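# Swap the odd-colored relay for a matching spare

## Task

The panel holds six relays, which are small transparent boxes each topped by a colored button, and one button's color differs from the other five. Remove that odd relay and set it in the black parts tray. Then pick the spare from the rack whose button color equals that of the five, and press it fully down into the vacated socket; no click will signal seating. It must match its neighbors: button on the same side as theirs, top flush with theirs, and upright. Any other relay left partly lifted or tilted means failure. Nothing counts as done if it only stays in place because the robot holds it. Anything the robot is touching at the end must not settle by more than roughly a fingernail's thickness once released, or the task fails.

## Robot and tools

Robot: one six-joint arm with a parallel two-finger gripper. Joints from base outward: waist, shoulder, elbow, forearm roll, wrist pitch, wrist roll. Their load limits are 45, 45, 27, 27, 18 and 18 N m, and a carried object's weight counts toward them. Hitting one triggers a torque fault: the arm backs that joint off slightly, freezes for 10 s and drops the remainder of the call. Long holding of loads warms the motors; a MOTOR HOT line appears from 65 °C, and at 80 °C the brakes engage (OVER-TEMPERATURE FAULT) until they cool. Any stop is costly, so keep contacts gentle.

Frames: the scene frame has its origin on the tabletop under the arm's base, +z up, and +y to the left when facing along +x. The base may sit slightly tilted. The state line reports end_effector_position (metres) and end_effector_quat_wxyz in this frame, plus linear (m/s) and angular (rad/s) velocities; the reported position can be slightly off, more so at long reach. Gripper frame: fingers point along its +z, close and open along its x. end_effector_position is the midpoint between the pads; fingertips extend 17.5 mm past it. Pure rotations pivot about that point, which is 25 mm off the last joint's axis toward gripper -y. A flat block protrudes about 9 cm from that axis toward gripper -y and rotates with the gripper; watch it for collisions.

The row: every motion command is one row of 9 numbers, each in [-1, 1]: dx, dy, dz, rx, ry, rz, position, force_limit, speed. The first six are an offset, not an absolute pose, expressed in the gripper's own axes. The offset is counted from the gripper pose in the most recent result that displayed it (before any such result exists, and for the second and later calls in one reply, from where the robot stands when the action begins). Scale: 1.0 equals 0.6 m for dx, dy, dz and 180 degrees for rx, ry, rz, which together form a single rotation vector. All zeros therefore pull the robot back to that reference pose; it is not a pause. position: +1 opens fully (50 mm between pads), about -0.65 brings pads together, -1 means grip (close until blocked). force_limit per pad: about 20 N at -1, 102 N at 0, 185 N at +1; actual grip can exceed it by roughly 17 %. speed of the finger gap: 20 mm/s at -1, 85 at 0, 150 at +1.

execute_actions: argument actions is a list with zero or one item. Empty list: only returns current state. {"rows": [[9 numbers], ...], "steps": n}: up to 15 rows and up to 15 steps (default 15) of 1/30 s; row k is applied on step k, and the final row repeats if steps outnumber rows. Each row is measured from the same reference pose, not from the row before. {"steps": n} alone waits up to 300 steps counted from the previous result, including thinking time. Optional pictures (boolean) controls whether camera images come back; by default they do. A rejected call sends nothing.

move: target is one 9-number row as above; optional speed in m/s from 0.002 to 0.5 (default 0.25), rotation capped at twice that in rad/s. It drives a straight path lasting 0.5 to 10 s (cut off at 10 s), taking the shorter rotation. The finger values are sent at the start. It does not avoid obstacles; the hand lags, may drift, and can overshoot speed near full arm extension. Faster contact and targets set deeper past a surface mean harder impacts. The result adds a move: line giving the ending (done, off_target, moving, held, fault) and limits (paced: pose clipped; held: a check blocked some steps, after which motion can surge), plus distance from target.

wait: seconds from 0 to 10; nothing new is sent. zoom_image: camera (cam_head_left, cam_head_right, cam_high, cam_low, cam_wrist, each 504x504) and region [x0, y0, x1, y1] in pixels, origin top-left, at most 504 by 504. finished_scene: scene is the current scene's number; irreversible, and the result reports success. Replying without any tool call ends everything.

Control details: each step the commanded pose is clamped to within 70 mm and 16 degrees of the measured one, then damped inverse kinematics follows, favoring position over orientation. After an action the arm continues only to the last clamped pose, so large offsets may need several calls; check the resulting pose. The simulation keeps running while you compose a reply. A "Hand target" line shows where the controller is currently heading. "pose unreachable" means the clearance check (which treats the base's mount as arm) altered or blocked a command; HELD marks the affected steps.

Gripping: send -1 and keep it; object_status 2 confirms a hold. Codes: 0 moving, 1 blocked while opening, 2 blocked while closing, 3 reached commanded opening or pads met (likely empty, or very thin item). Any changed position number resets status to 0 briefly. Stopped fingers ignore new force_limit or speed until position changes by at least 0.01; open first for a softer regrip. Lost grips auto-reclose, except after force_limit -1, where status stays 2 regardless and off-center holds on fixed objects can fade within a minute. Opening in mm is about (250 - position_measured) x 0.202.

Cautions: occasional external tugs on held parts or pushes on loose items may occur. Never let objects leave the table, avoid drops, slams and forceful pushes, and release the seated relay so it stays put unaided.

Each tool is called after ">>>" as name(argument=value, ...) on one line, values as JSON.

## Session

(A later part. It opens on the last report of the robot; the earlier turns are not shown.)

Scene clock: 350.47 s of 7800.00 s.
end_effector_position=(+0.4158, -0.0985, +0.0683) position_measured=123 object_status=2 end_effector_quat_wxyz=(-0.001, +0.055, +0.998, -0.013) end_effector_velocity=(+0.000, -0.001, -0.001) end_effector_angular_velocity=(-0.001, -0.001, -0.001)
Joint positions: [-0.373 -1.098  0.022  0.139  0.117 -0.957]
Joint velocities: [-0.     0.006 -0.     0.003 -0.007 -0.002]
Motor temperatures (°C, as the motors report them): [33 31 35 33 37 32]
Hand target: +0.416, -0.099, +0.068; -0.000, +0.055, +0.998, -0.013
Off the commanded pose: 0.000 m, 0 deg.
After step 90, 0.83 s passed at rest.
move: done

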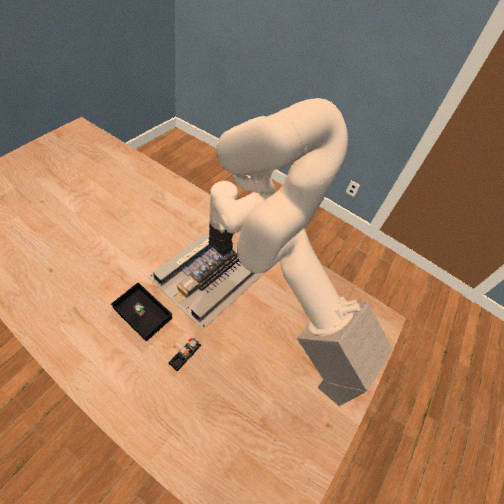

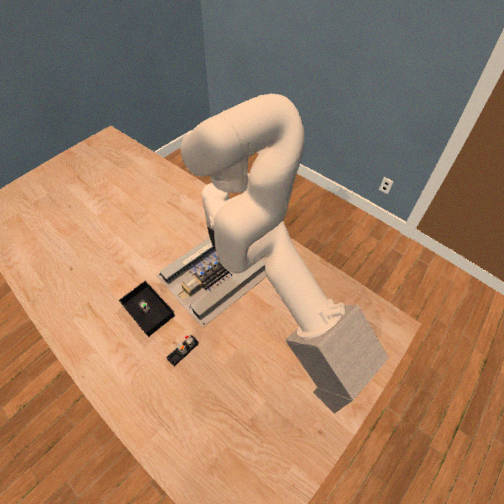

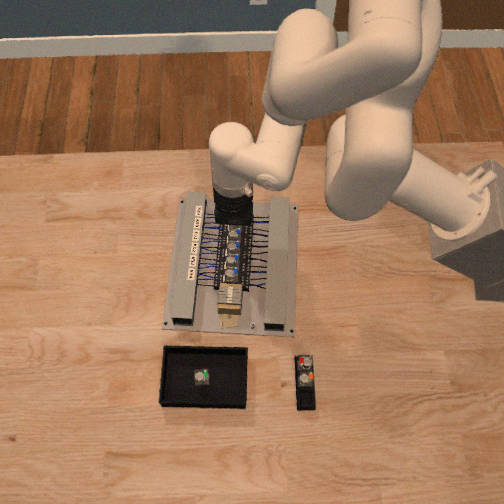

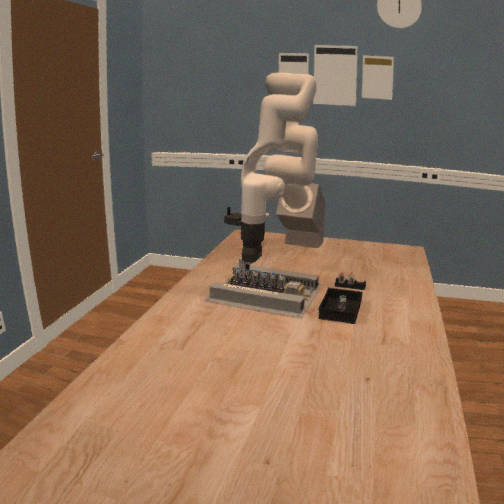

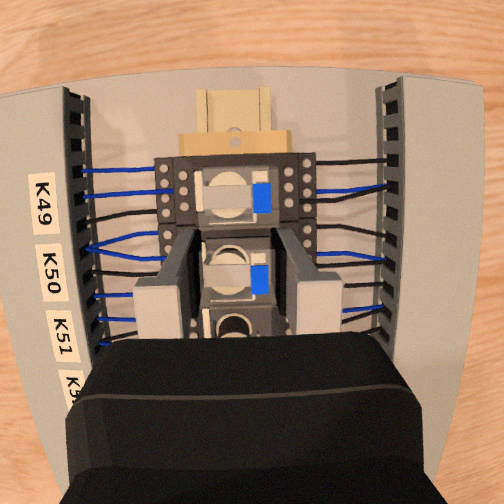

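>>> move(target=[0,0,-0.002,0,0,0,-1,0.2,0], speed=0.004)

>>> move(target=[0,0,0,0,0,0,0.2,0.2,0])

>>> move(target=[0,0,-0.07,0,0,0,0.2,0.2,0], speed=0.05)

>>> zoom_image(camera="cam_low", region=[210,250,320,305])

Scene clock: 357.23 s of 7800.00 s.
end_effector_position=(+0.4146, -0.0982, +0.0688) position_measured=123 object_status=2 end_effector_quat_wxyz=(-0.002, +0.055, +0.998, -0.013) end_effector_velocity=(-0.003, +0.000, +0.001) end_effector_angular_velocity=(+0.001, +0.006, -0.002)
Joint positions: [-0.374 -1.106  0.024  0.138  0.125 -0.956]
Joint velocities: [-0.002 -0.012  0.005 -0.001  0.012  0.002]
Motor temperatures (°C, as the motors report them): [33 31 35 33 37 32]
Hand target: +0.416, -0.098, +0.069; -0.001, +0.055, +0.998, -0.013
Off the commanded pose: 0.001 m, 0 deg.
After step 90, 3.07 s passed at rest.
move: done

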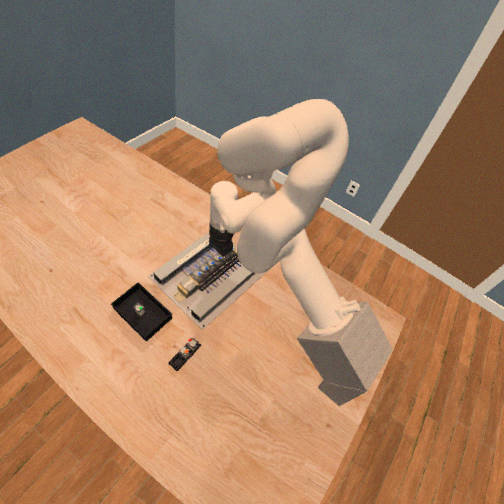

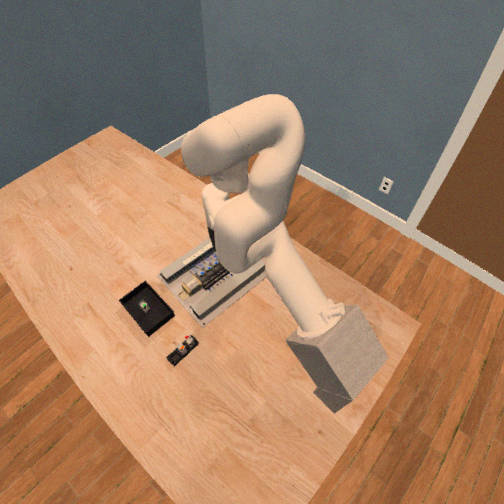

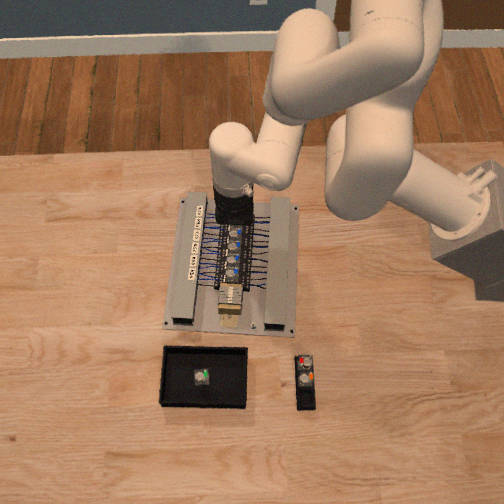

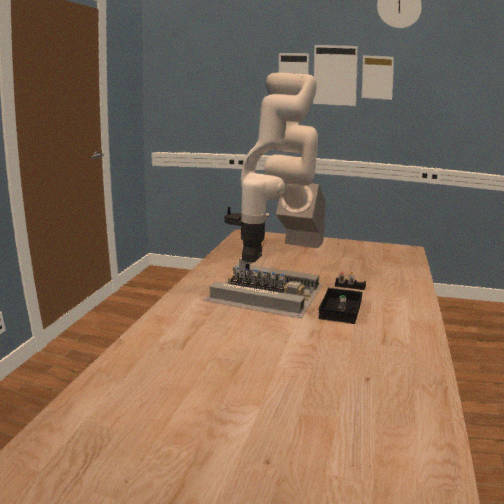

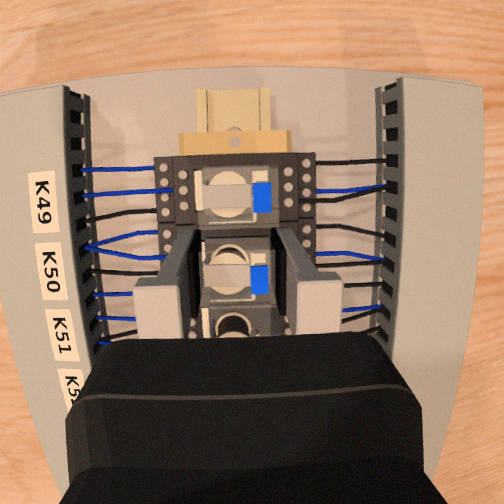

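Scene clock: 357.73 s of 7800.00 s.
end_effector_position=(+0.4145, -0.0982, +0.0687) position_measured=122 object_status=3 end_effector_quat_wxyz=(-0.002, +0.055, +0.998, -0.013) end_effector_velocity=(-0.000, +0.000, -0.000) end_effector_angular_velocity=(+0.000, +0.000, -0.000)
Joint positions: [-0.374 -1.106  0.024  0.138  0.125 -0.956]
Joint velocities: [ 0.     0.001 -0.     0.    -0.     0.   ]
Motor temperatures (°C, as the motors report them): [33 31 35 33 37 32]
Hand target: +0.415, -0.098, +0.069; -0.002, +0.055, +0.998, -0.013
Off the commanded pose: 0.000 m, 0 deg.
move: done

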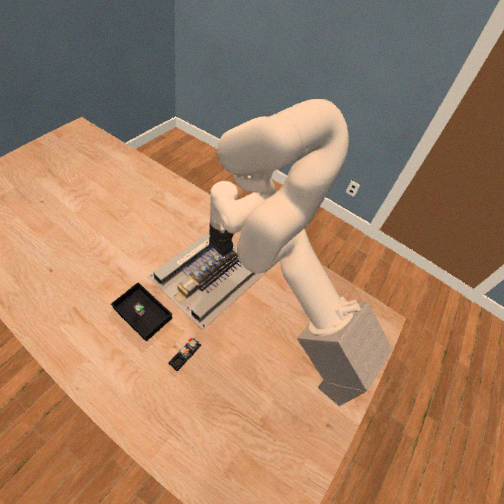

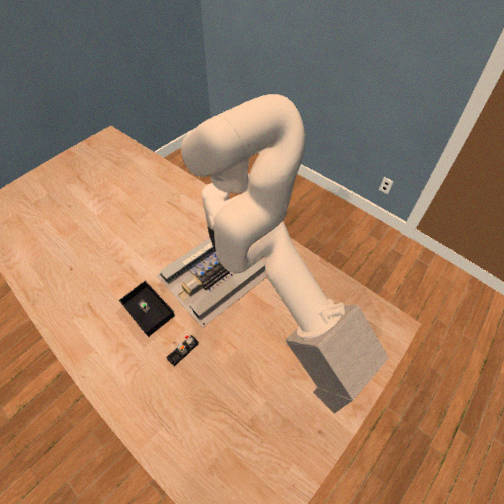

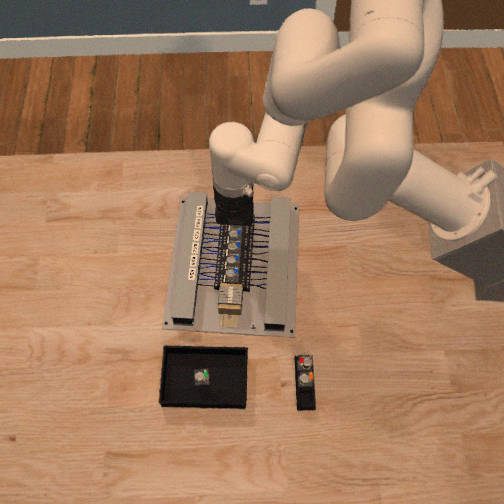

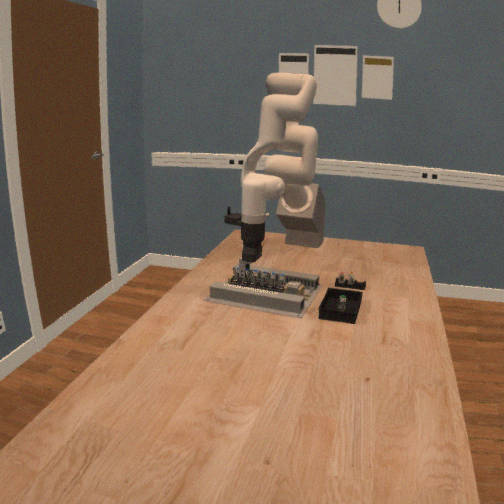

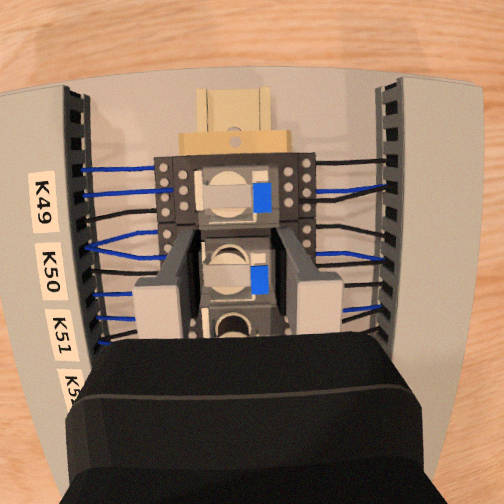

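Scene clock: 359.37 s of 7800.00 s.
end_effector_position=(+0.4152, -0.0971, +0.1111) position_measured=122 object_status=3 end_effector_quat_wxyz=(-0.002, +0.055, +0.998, -0.012) end_effector_velocity=(-0.003, +0.001, -0.001) end_effector_angular_velocity=(+0.002, +0.007, +0.002)
Joint positions: [-0.409 -1.457  0.047  0.104  0.455 -0.932]
Joint velocities: [ 0.001 -0.004  0.005 -0.002  0.006  0.   ]
Motor temperatures (°C, as the motors report them): [33 31 35 33 37 32]
Hand target: +0.415, -0.097, +0.111; -0.002, +0.055, +0.998, -0.012
Off the commanded pose: 0.001 m, 0 deg.
move: done

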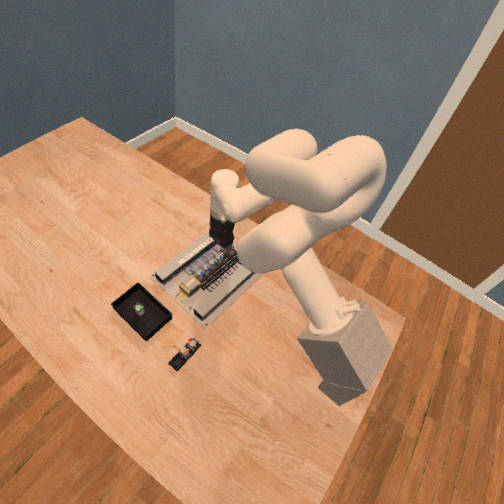

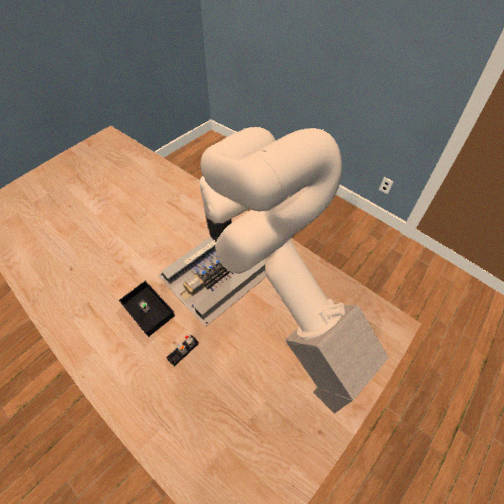

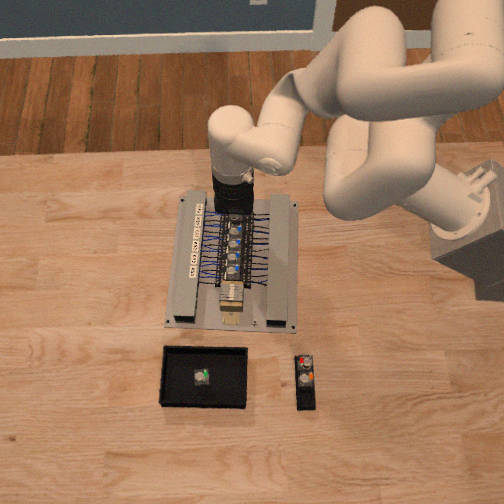

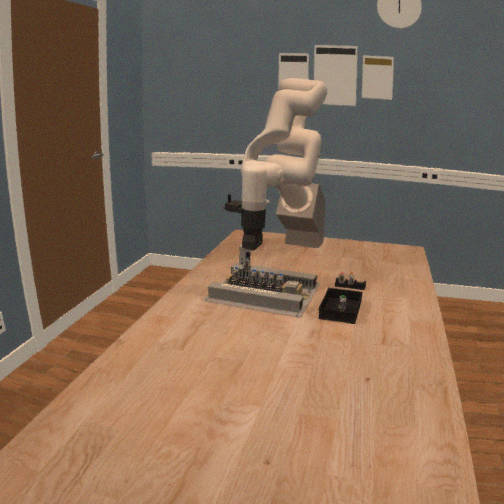

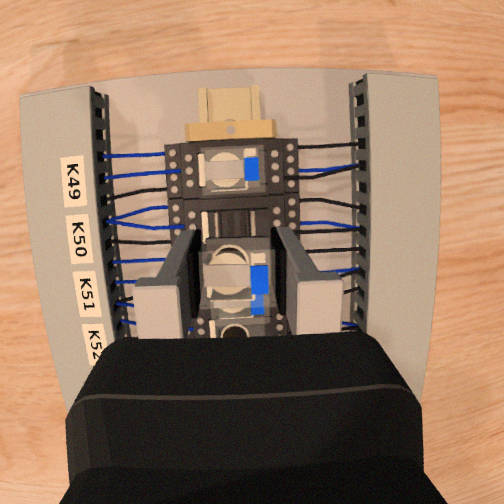

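Region (210, 250, 320, 305) of cam_low's 504x504 image, scaled by 4.582, with more detail than that image has.

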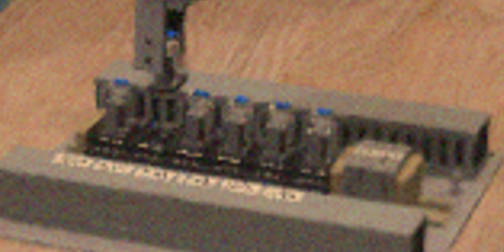

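>>> move(target=[0,0,0.035,0,0,0,-1,0.2,0], speed=0.02)

Scene clock: 366.37 s of 7800.00 s.
end_effector_position=(+0.4150, -0.0977, +0.0903) position_measured=123 object_status=2 end_effector_quat_wxyz=(-0.002, +0.055, +0.998, -0.013) end_effector_velocity=(+0.001, -0.000, -0.002) end_effector_angular_velocity=(-0.001, -0.002, -0.001)
Joint positions: [-0.393 -1.291  0.042  0.113  0.292 -0.938]
Joint velocities: [ 0.002  0.025 -0.004  0.003 -0.023 -0.002]
Motor temperatures (°C, as the motors report them): [33 31 36 33 37 32]
Hand target: +0.415, -0.098, +0.090; -0.002, +0.055, +0.998, -0.013
Off the commanded pose: 0.000 m, 0 deg.
After step 90, 2.60 s passed at rest.
move: done

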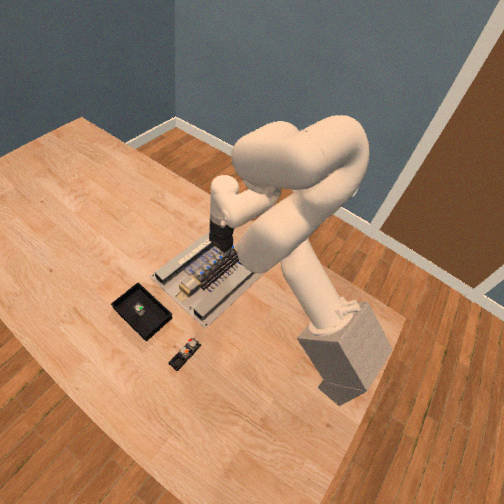

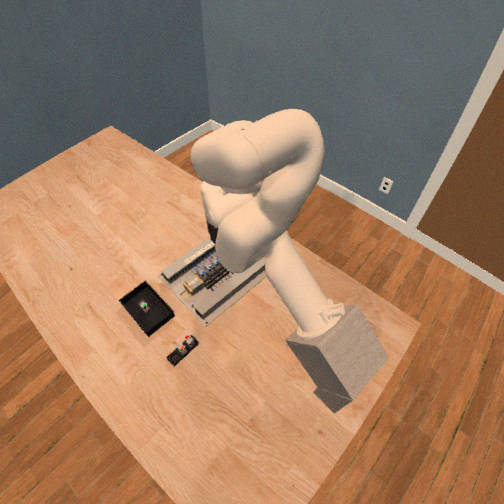

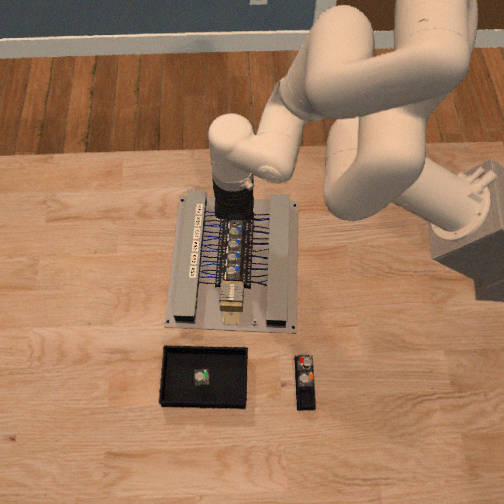

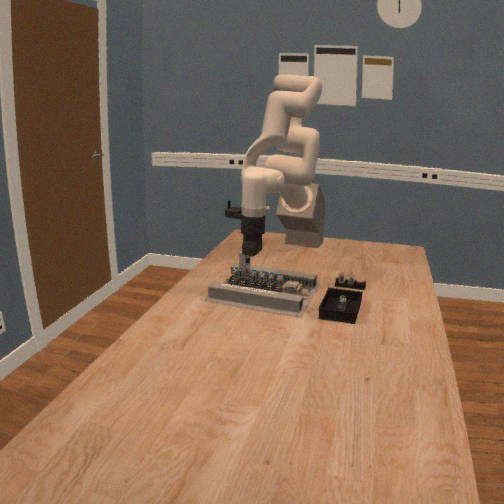

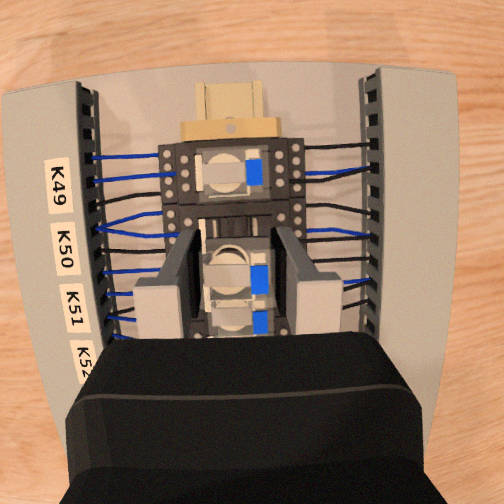

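>>> move(target=[-0.001,-0.010,0,0,0,-0.0127,-1,0.2,0], speed=0.01)

Scene clock: 376.03 s of 7800.00 s.
end_effector_position=(+0.4149, -0.1036, +0.0905) position_measured=123 object_status=2 end_effector_quat_wxyz=(-0.002, +0.036, +0.999, -0.013) end_effector_velocity=(-0.000, -0.001, +0.000) end_effector_angular_velocity=(+0.000, +0.000, +0.005)
Joint positions: [-0.411 -1.288  0.04   0.162  0.293 -1.034]
Joint velocities: [-0.003 -0.     0.     0.01   0.001 -0.017]
Motor temperatures (°C, as the motors report them): [33 31 36 33 37 32]
Hand target: +0.415, -0.104, +0.090; -0.002, +0.036, +0.999, -0.013
Off the commanded pose: 0.000 m, 0 deg.
After step 90, 4.47 s passed at rest.
move: done

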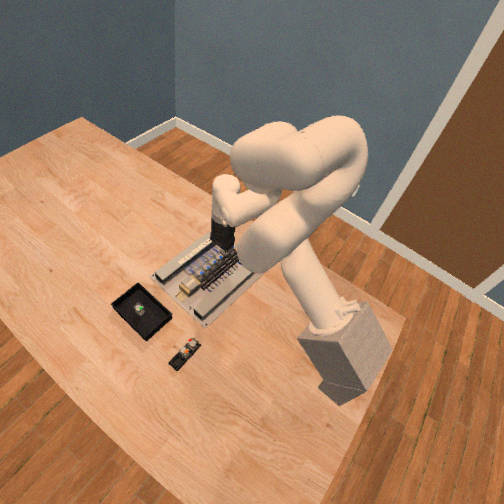

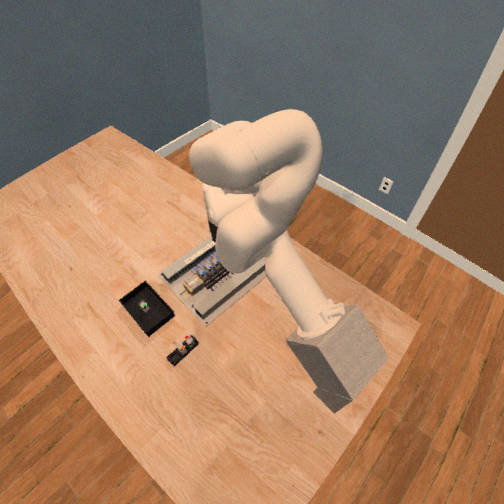

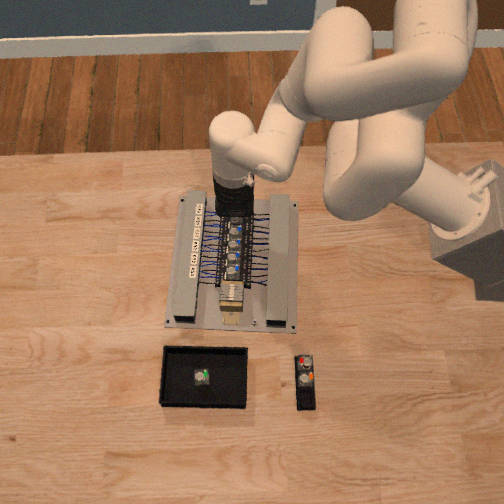

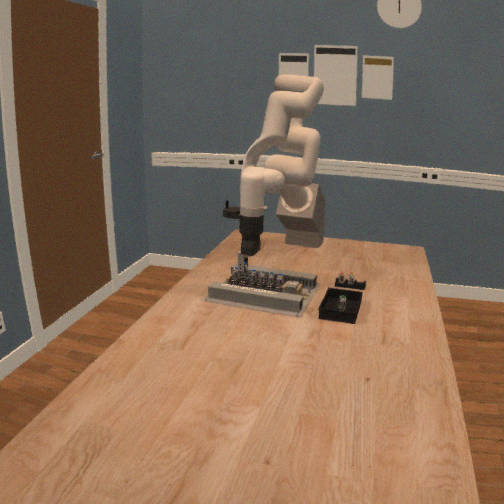

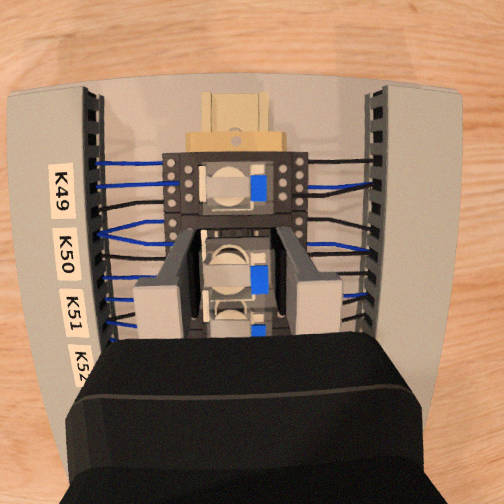

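>>> move(target=[0,-0.0015,0.022,0,0,0,-1,0.2,0], speed=0.005)

Scene clock: 384.57 s of 7800.00 s.
end_effector_position=(+0.4147, -0.1049, +0.0774) position_measured=123 object_status=2 end_effector_quat_wxyz=(-0.002, +0.036, +0.999, -0.013) end_effector_velocity=(+0.000, -0.000, -0.001) end_effector_angular_velocity=(-0.000, -0.001, -0.000)
Joint positions: [-0.397 -1.176  0.03   0.188  0.191 -1.056]
Joint velocities: [ 0.002  0.014 -0.002  0.004 -0.013 -0.003]
Motor temperatures (°C, as the motors report them): [33 31 36 33 37 32]
Hand target: +0.415, -0.105, +0.077; -0.002, +0.036, +0.999, -0.013
Off the commanded pose: 0.000 m, 0 deg.
After step 90, 2.67 s passed at rest.
move: done

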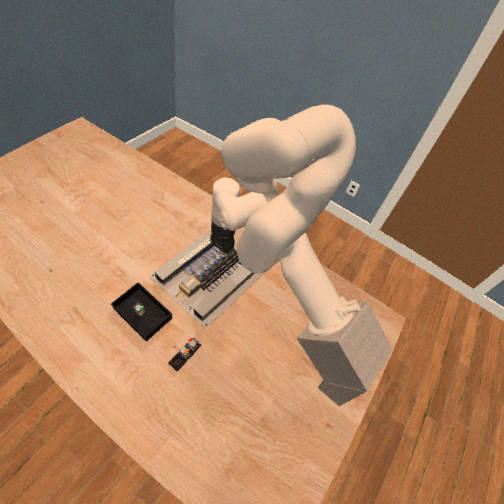

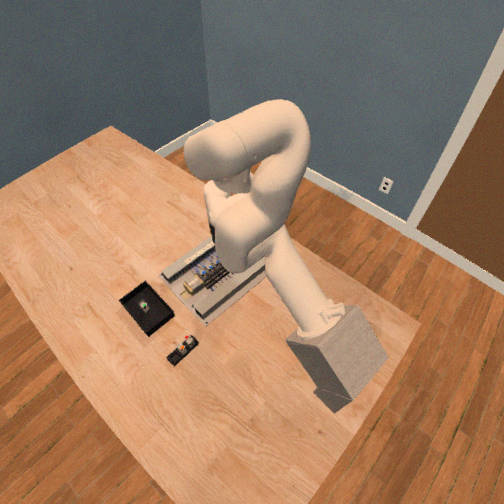

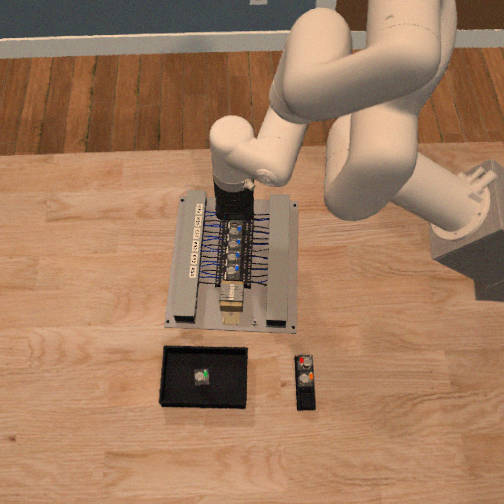

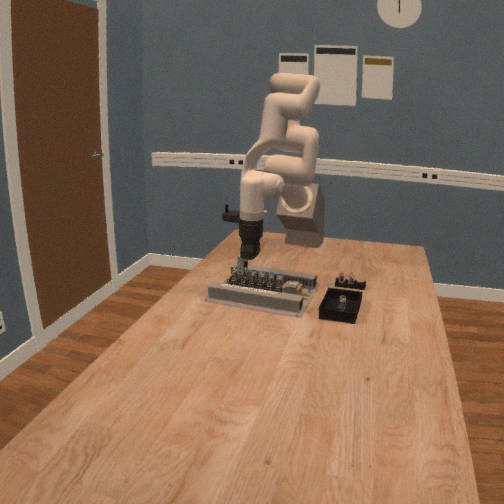

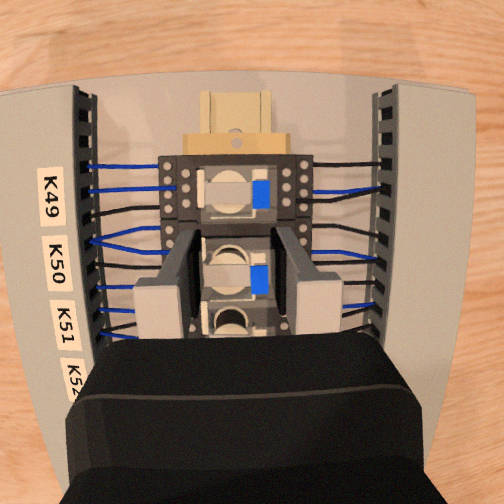

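Good. Down to ~0.0685, unload, open fully, lift.

>>> move(target=[0,0,0.015,0,0,0,-1,0.2,0], speed=0.004)

>>> move(target=[0,0,-0.001,0,0,0,-1,0.2,0], speed=0.004)

>>> move(target=[0,0,0,0,0,0,0.5,0.2,0])

>>> move(target=[0,0,-0.07,0,0,0,0.5,0.2,0], speed=0.05)

>>> zoom_image(camera="cam_low", region=[210,250,320,305])

Scene clock: 394.67 s of 7800.00 s.
end_effector_position=(+0.4148, -0.1052, +0.0686) position_measured=123 object_status=2 end_effector_quat_wxyz=(-0.002, +0.036, +0.999, -0.013) end_effector_velocity=(-0.000, -0.000, -0.001) end_effector_angular_velocity=(-0.000, +0.000, -0.003)
Joint positions: [-0.385 -1.099  0.02   0.207  0.122 -1.07 ]
Joint velocities: [ 0.001  0.009 -0.001  0.006 -0.008 -0.002]
Motor temperatures (°C, as the motors report them): [33 31 36 33 37 32]
Hand target: +0.415, -0.105, +0.068; -0.002, +0.036, +0.999, -0.013
Off the commanded pose: 0.000 m, 0 deg.
After step 90, 4.67 s passed at rest.
move: done

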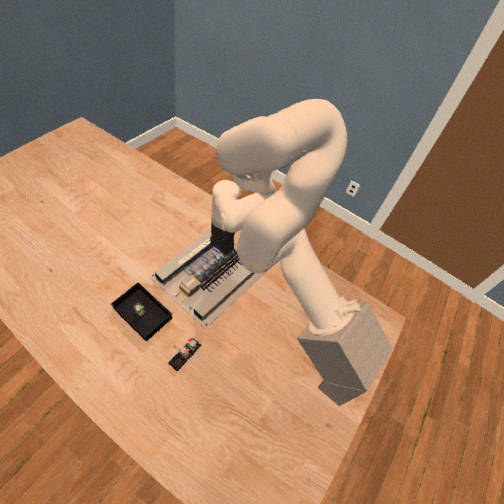

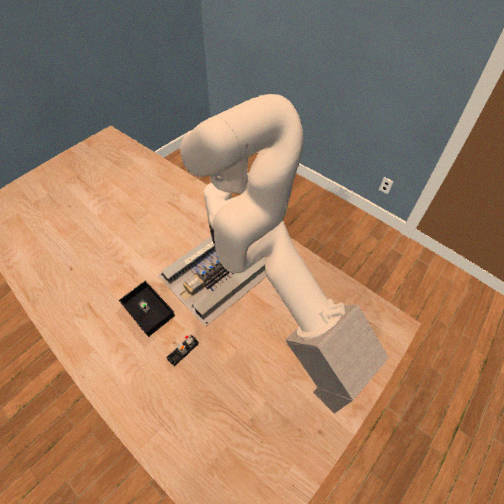

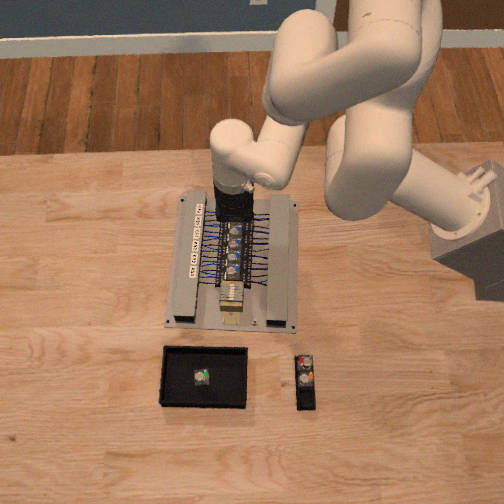

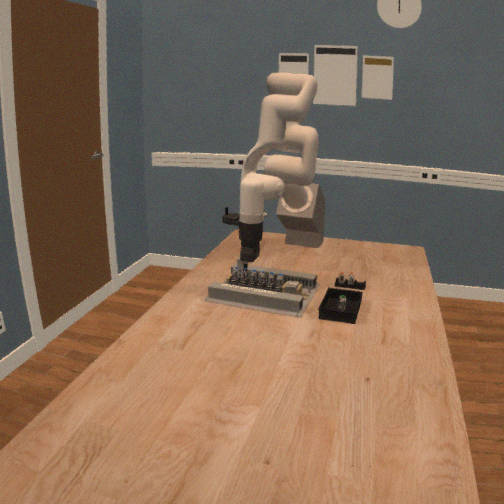

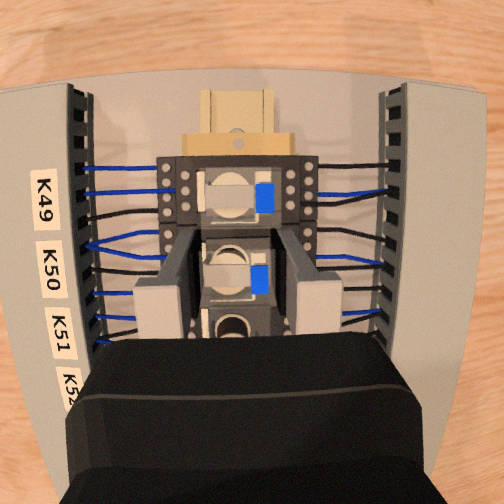

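Scene clock: 395.37 s of 7800.00 s.
end_effector_position=(+0.4147, -0.1050, +0.0690) position_measured=123 object_status=2 end_effector_quat_wxyz=(-0.002, +0.036, +0.999, -0.013) end_effector_velocity=(-0.003, +0.001, -0.001) end_effector_angular_velocity=(+0.002, +0.008, -0.002)
Joint positions: [-0.385 -1.103  0.021  0.205  0.126 -1.069]
Joint velocities: [-0.001 -0.003  0.003 -0.001  0.009  0.003]
Motor temperatures (°C, as the motors report them): [33 31 36 33 37 32]
Hand target: +0.415, -0.105, +0.069; -0.002, +0.036, +0.999, -0.013
Off the commanded pose: 0.000 m, 0 deg.
move: done

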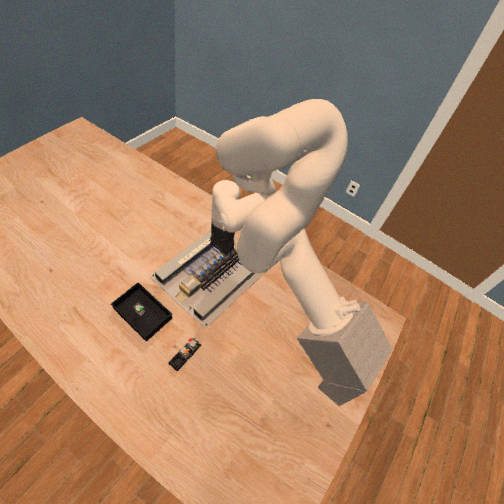

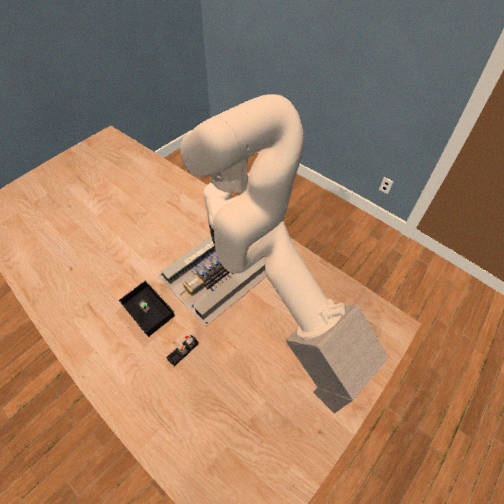

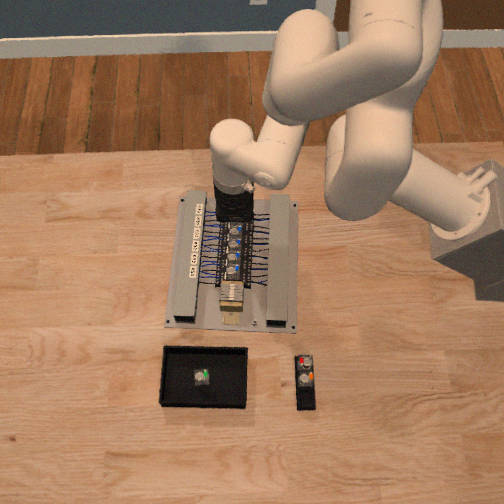

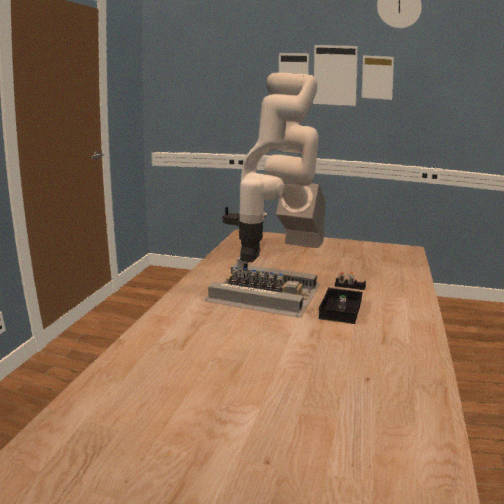

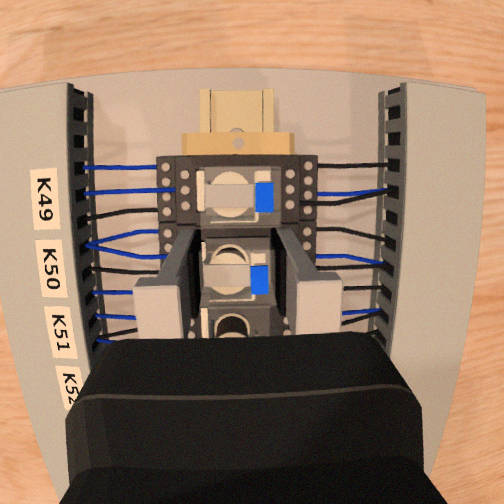

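Scene clock: 395.87 s of 7800.00 s.
end_effector_position=(+0.4145, -0.1050, +0.0689) position_measured=78 object_status=3 end_effector_quat_wxyz=(-0.002, +0.036, +0.999, -0.013) end_effector_velocity=(+0.001, -0.001, +0.000) end_effector_angular_velocity=(-0.001, -0.002, -0.000)
Joint positions: [-0.385 -1.103  0.021  0.205  0.127 -1.069]
Joint velocities: [-0.001  0.    -0.001 -0.    -0.001 -0.   ]
Motor temperatures (°C, as the motors report them): [33 31 36 33 37 32]
Hand target: +0.415, -0.105, +0.069; -0.002, +0.036, +0.999, -0.013
Off the commanded pose: 0.000 m, 0 deg.
move: done

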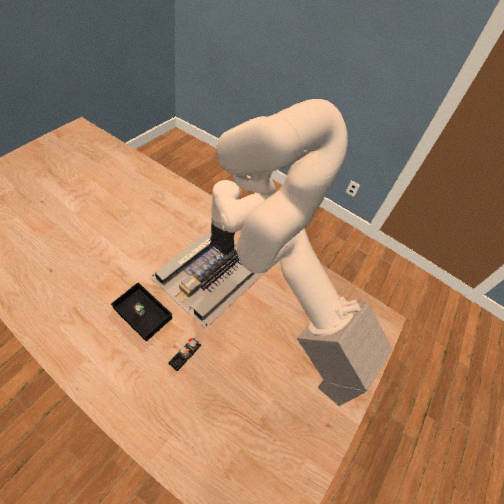

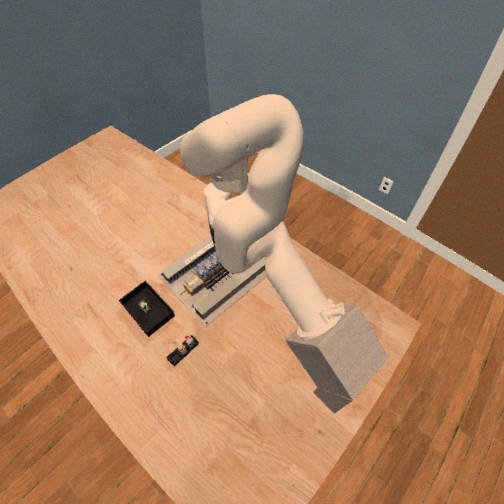

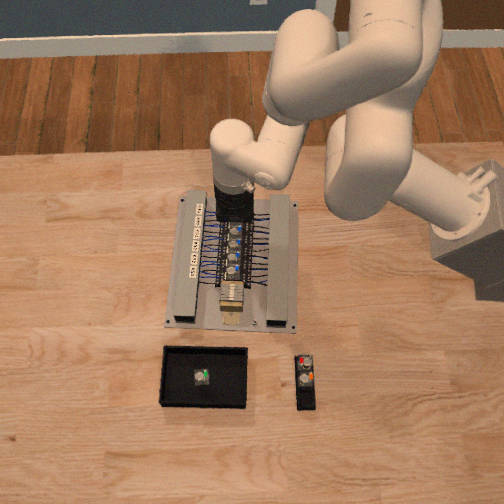

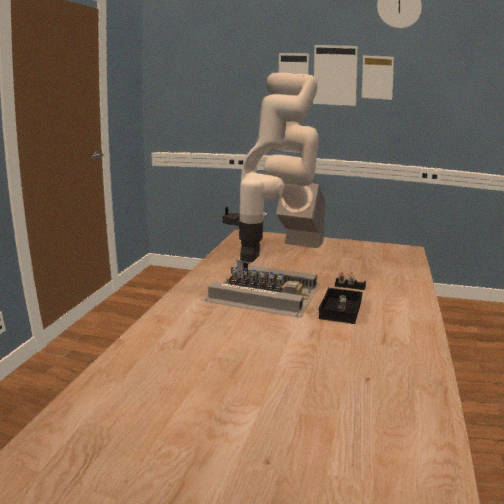

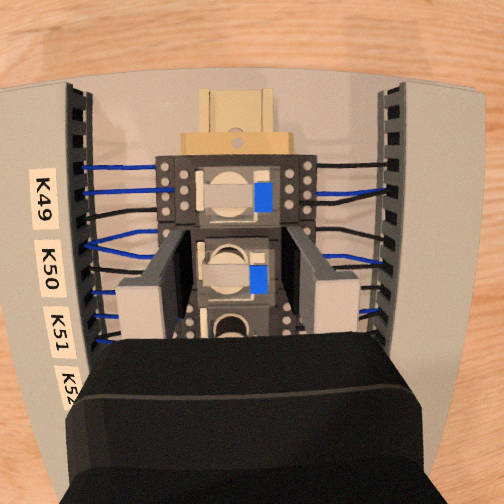

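Scene clock: 397.27 s of 7800.00 s.
end_effector_position=(+0.4149, -0.1039, +0.1107) position_measured=78 object_status=3 end_effector_quat_wxyz=(-0.002, +0.036, +0.999, -0.012) end_effector_velocity=(-0.001, +0.001, +0.003) end_effector_angular_velocity=(+0.000, -0.000, +0.000)
Joint positions: [-0.436 -1.449  0.045  0.155  0.453 -1.033]
Joint velocities: [-0.002 -0.028  0.003 -0.003  0.025  0.002]
Motor temperatures (°C, as the motors report them): [33 31 36 33 37 32]
Hand target: +0.415, -0.104, +0.111; -0.002, +0.036, +0.999, -0.012
Off the commanded pose: 0.000 m, 0 deg.
move: done

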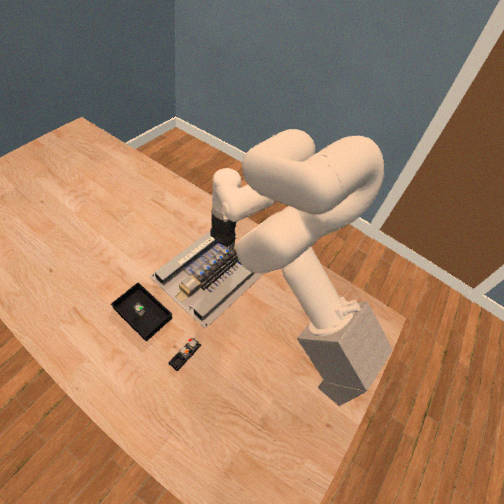

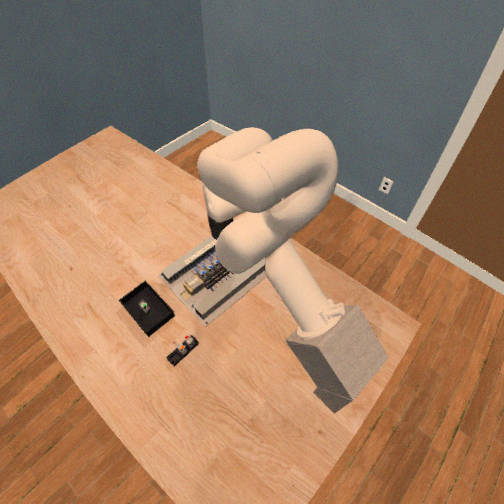

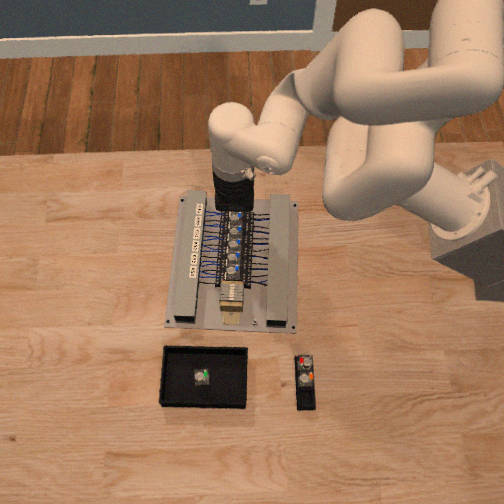

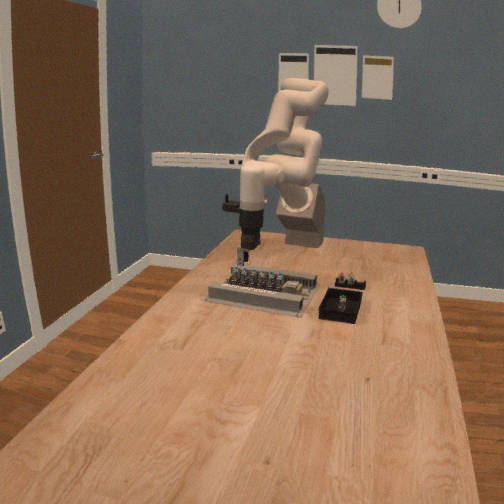

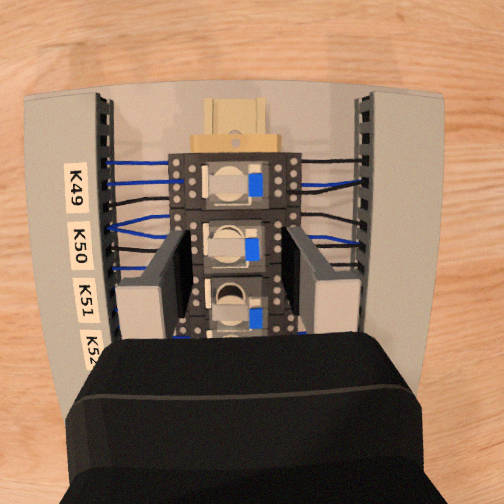

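Region (210, 250, 320, 305) of cam_low's 504x504 image, scaled by 4.582, with more detail than that image has.

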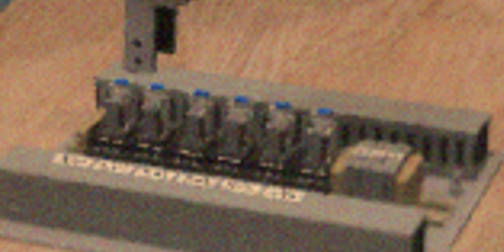

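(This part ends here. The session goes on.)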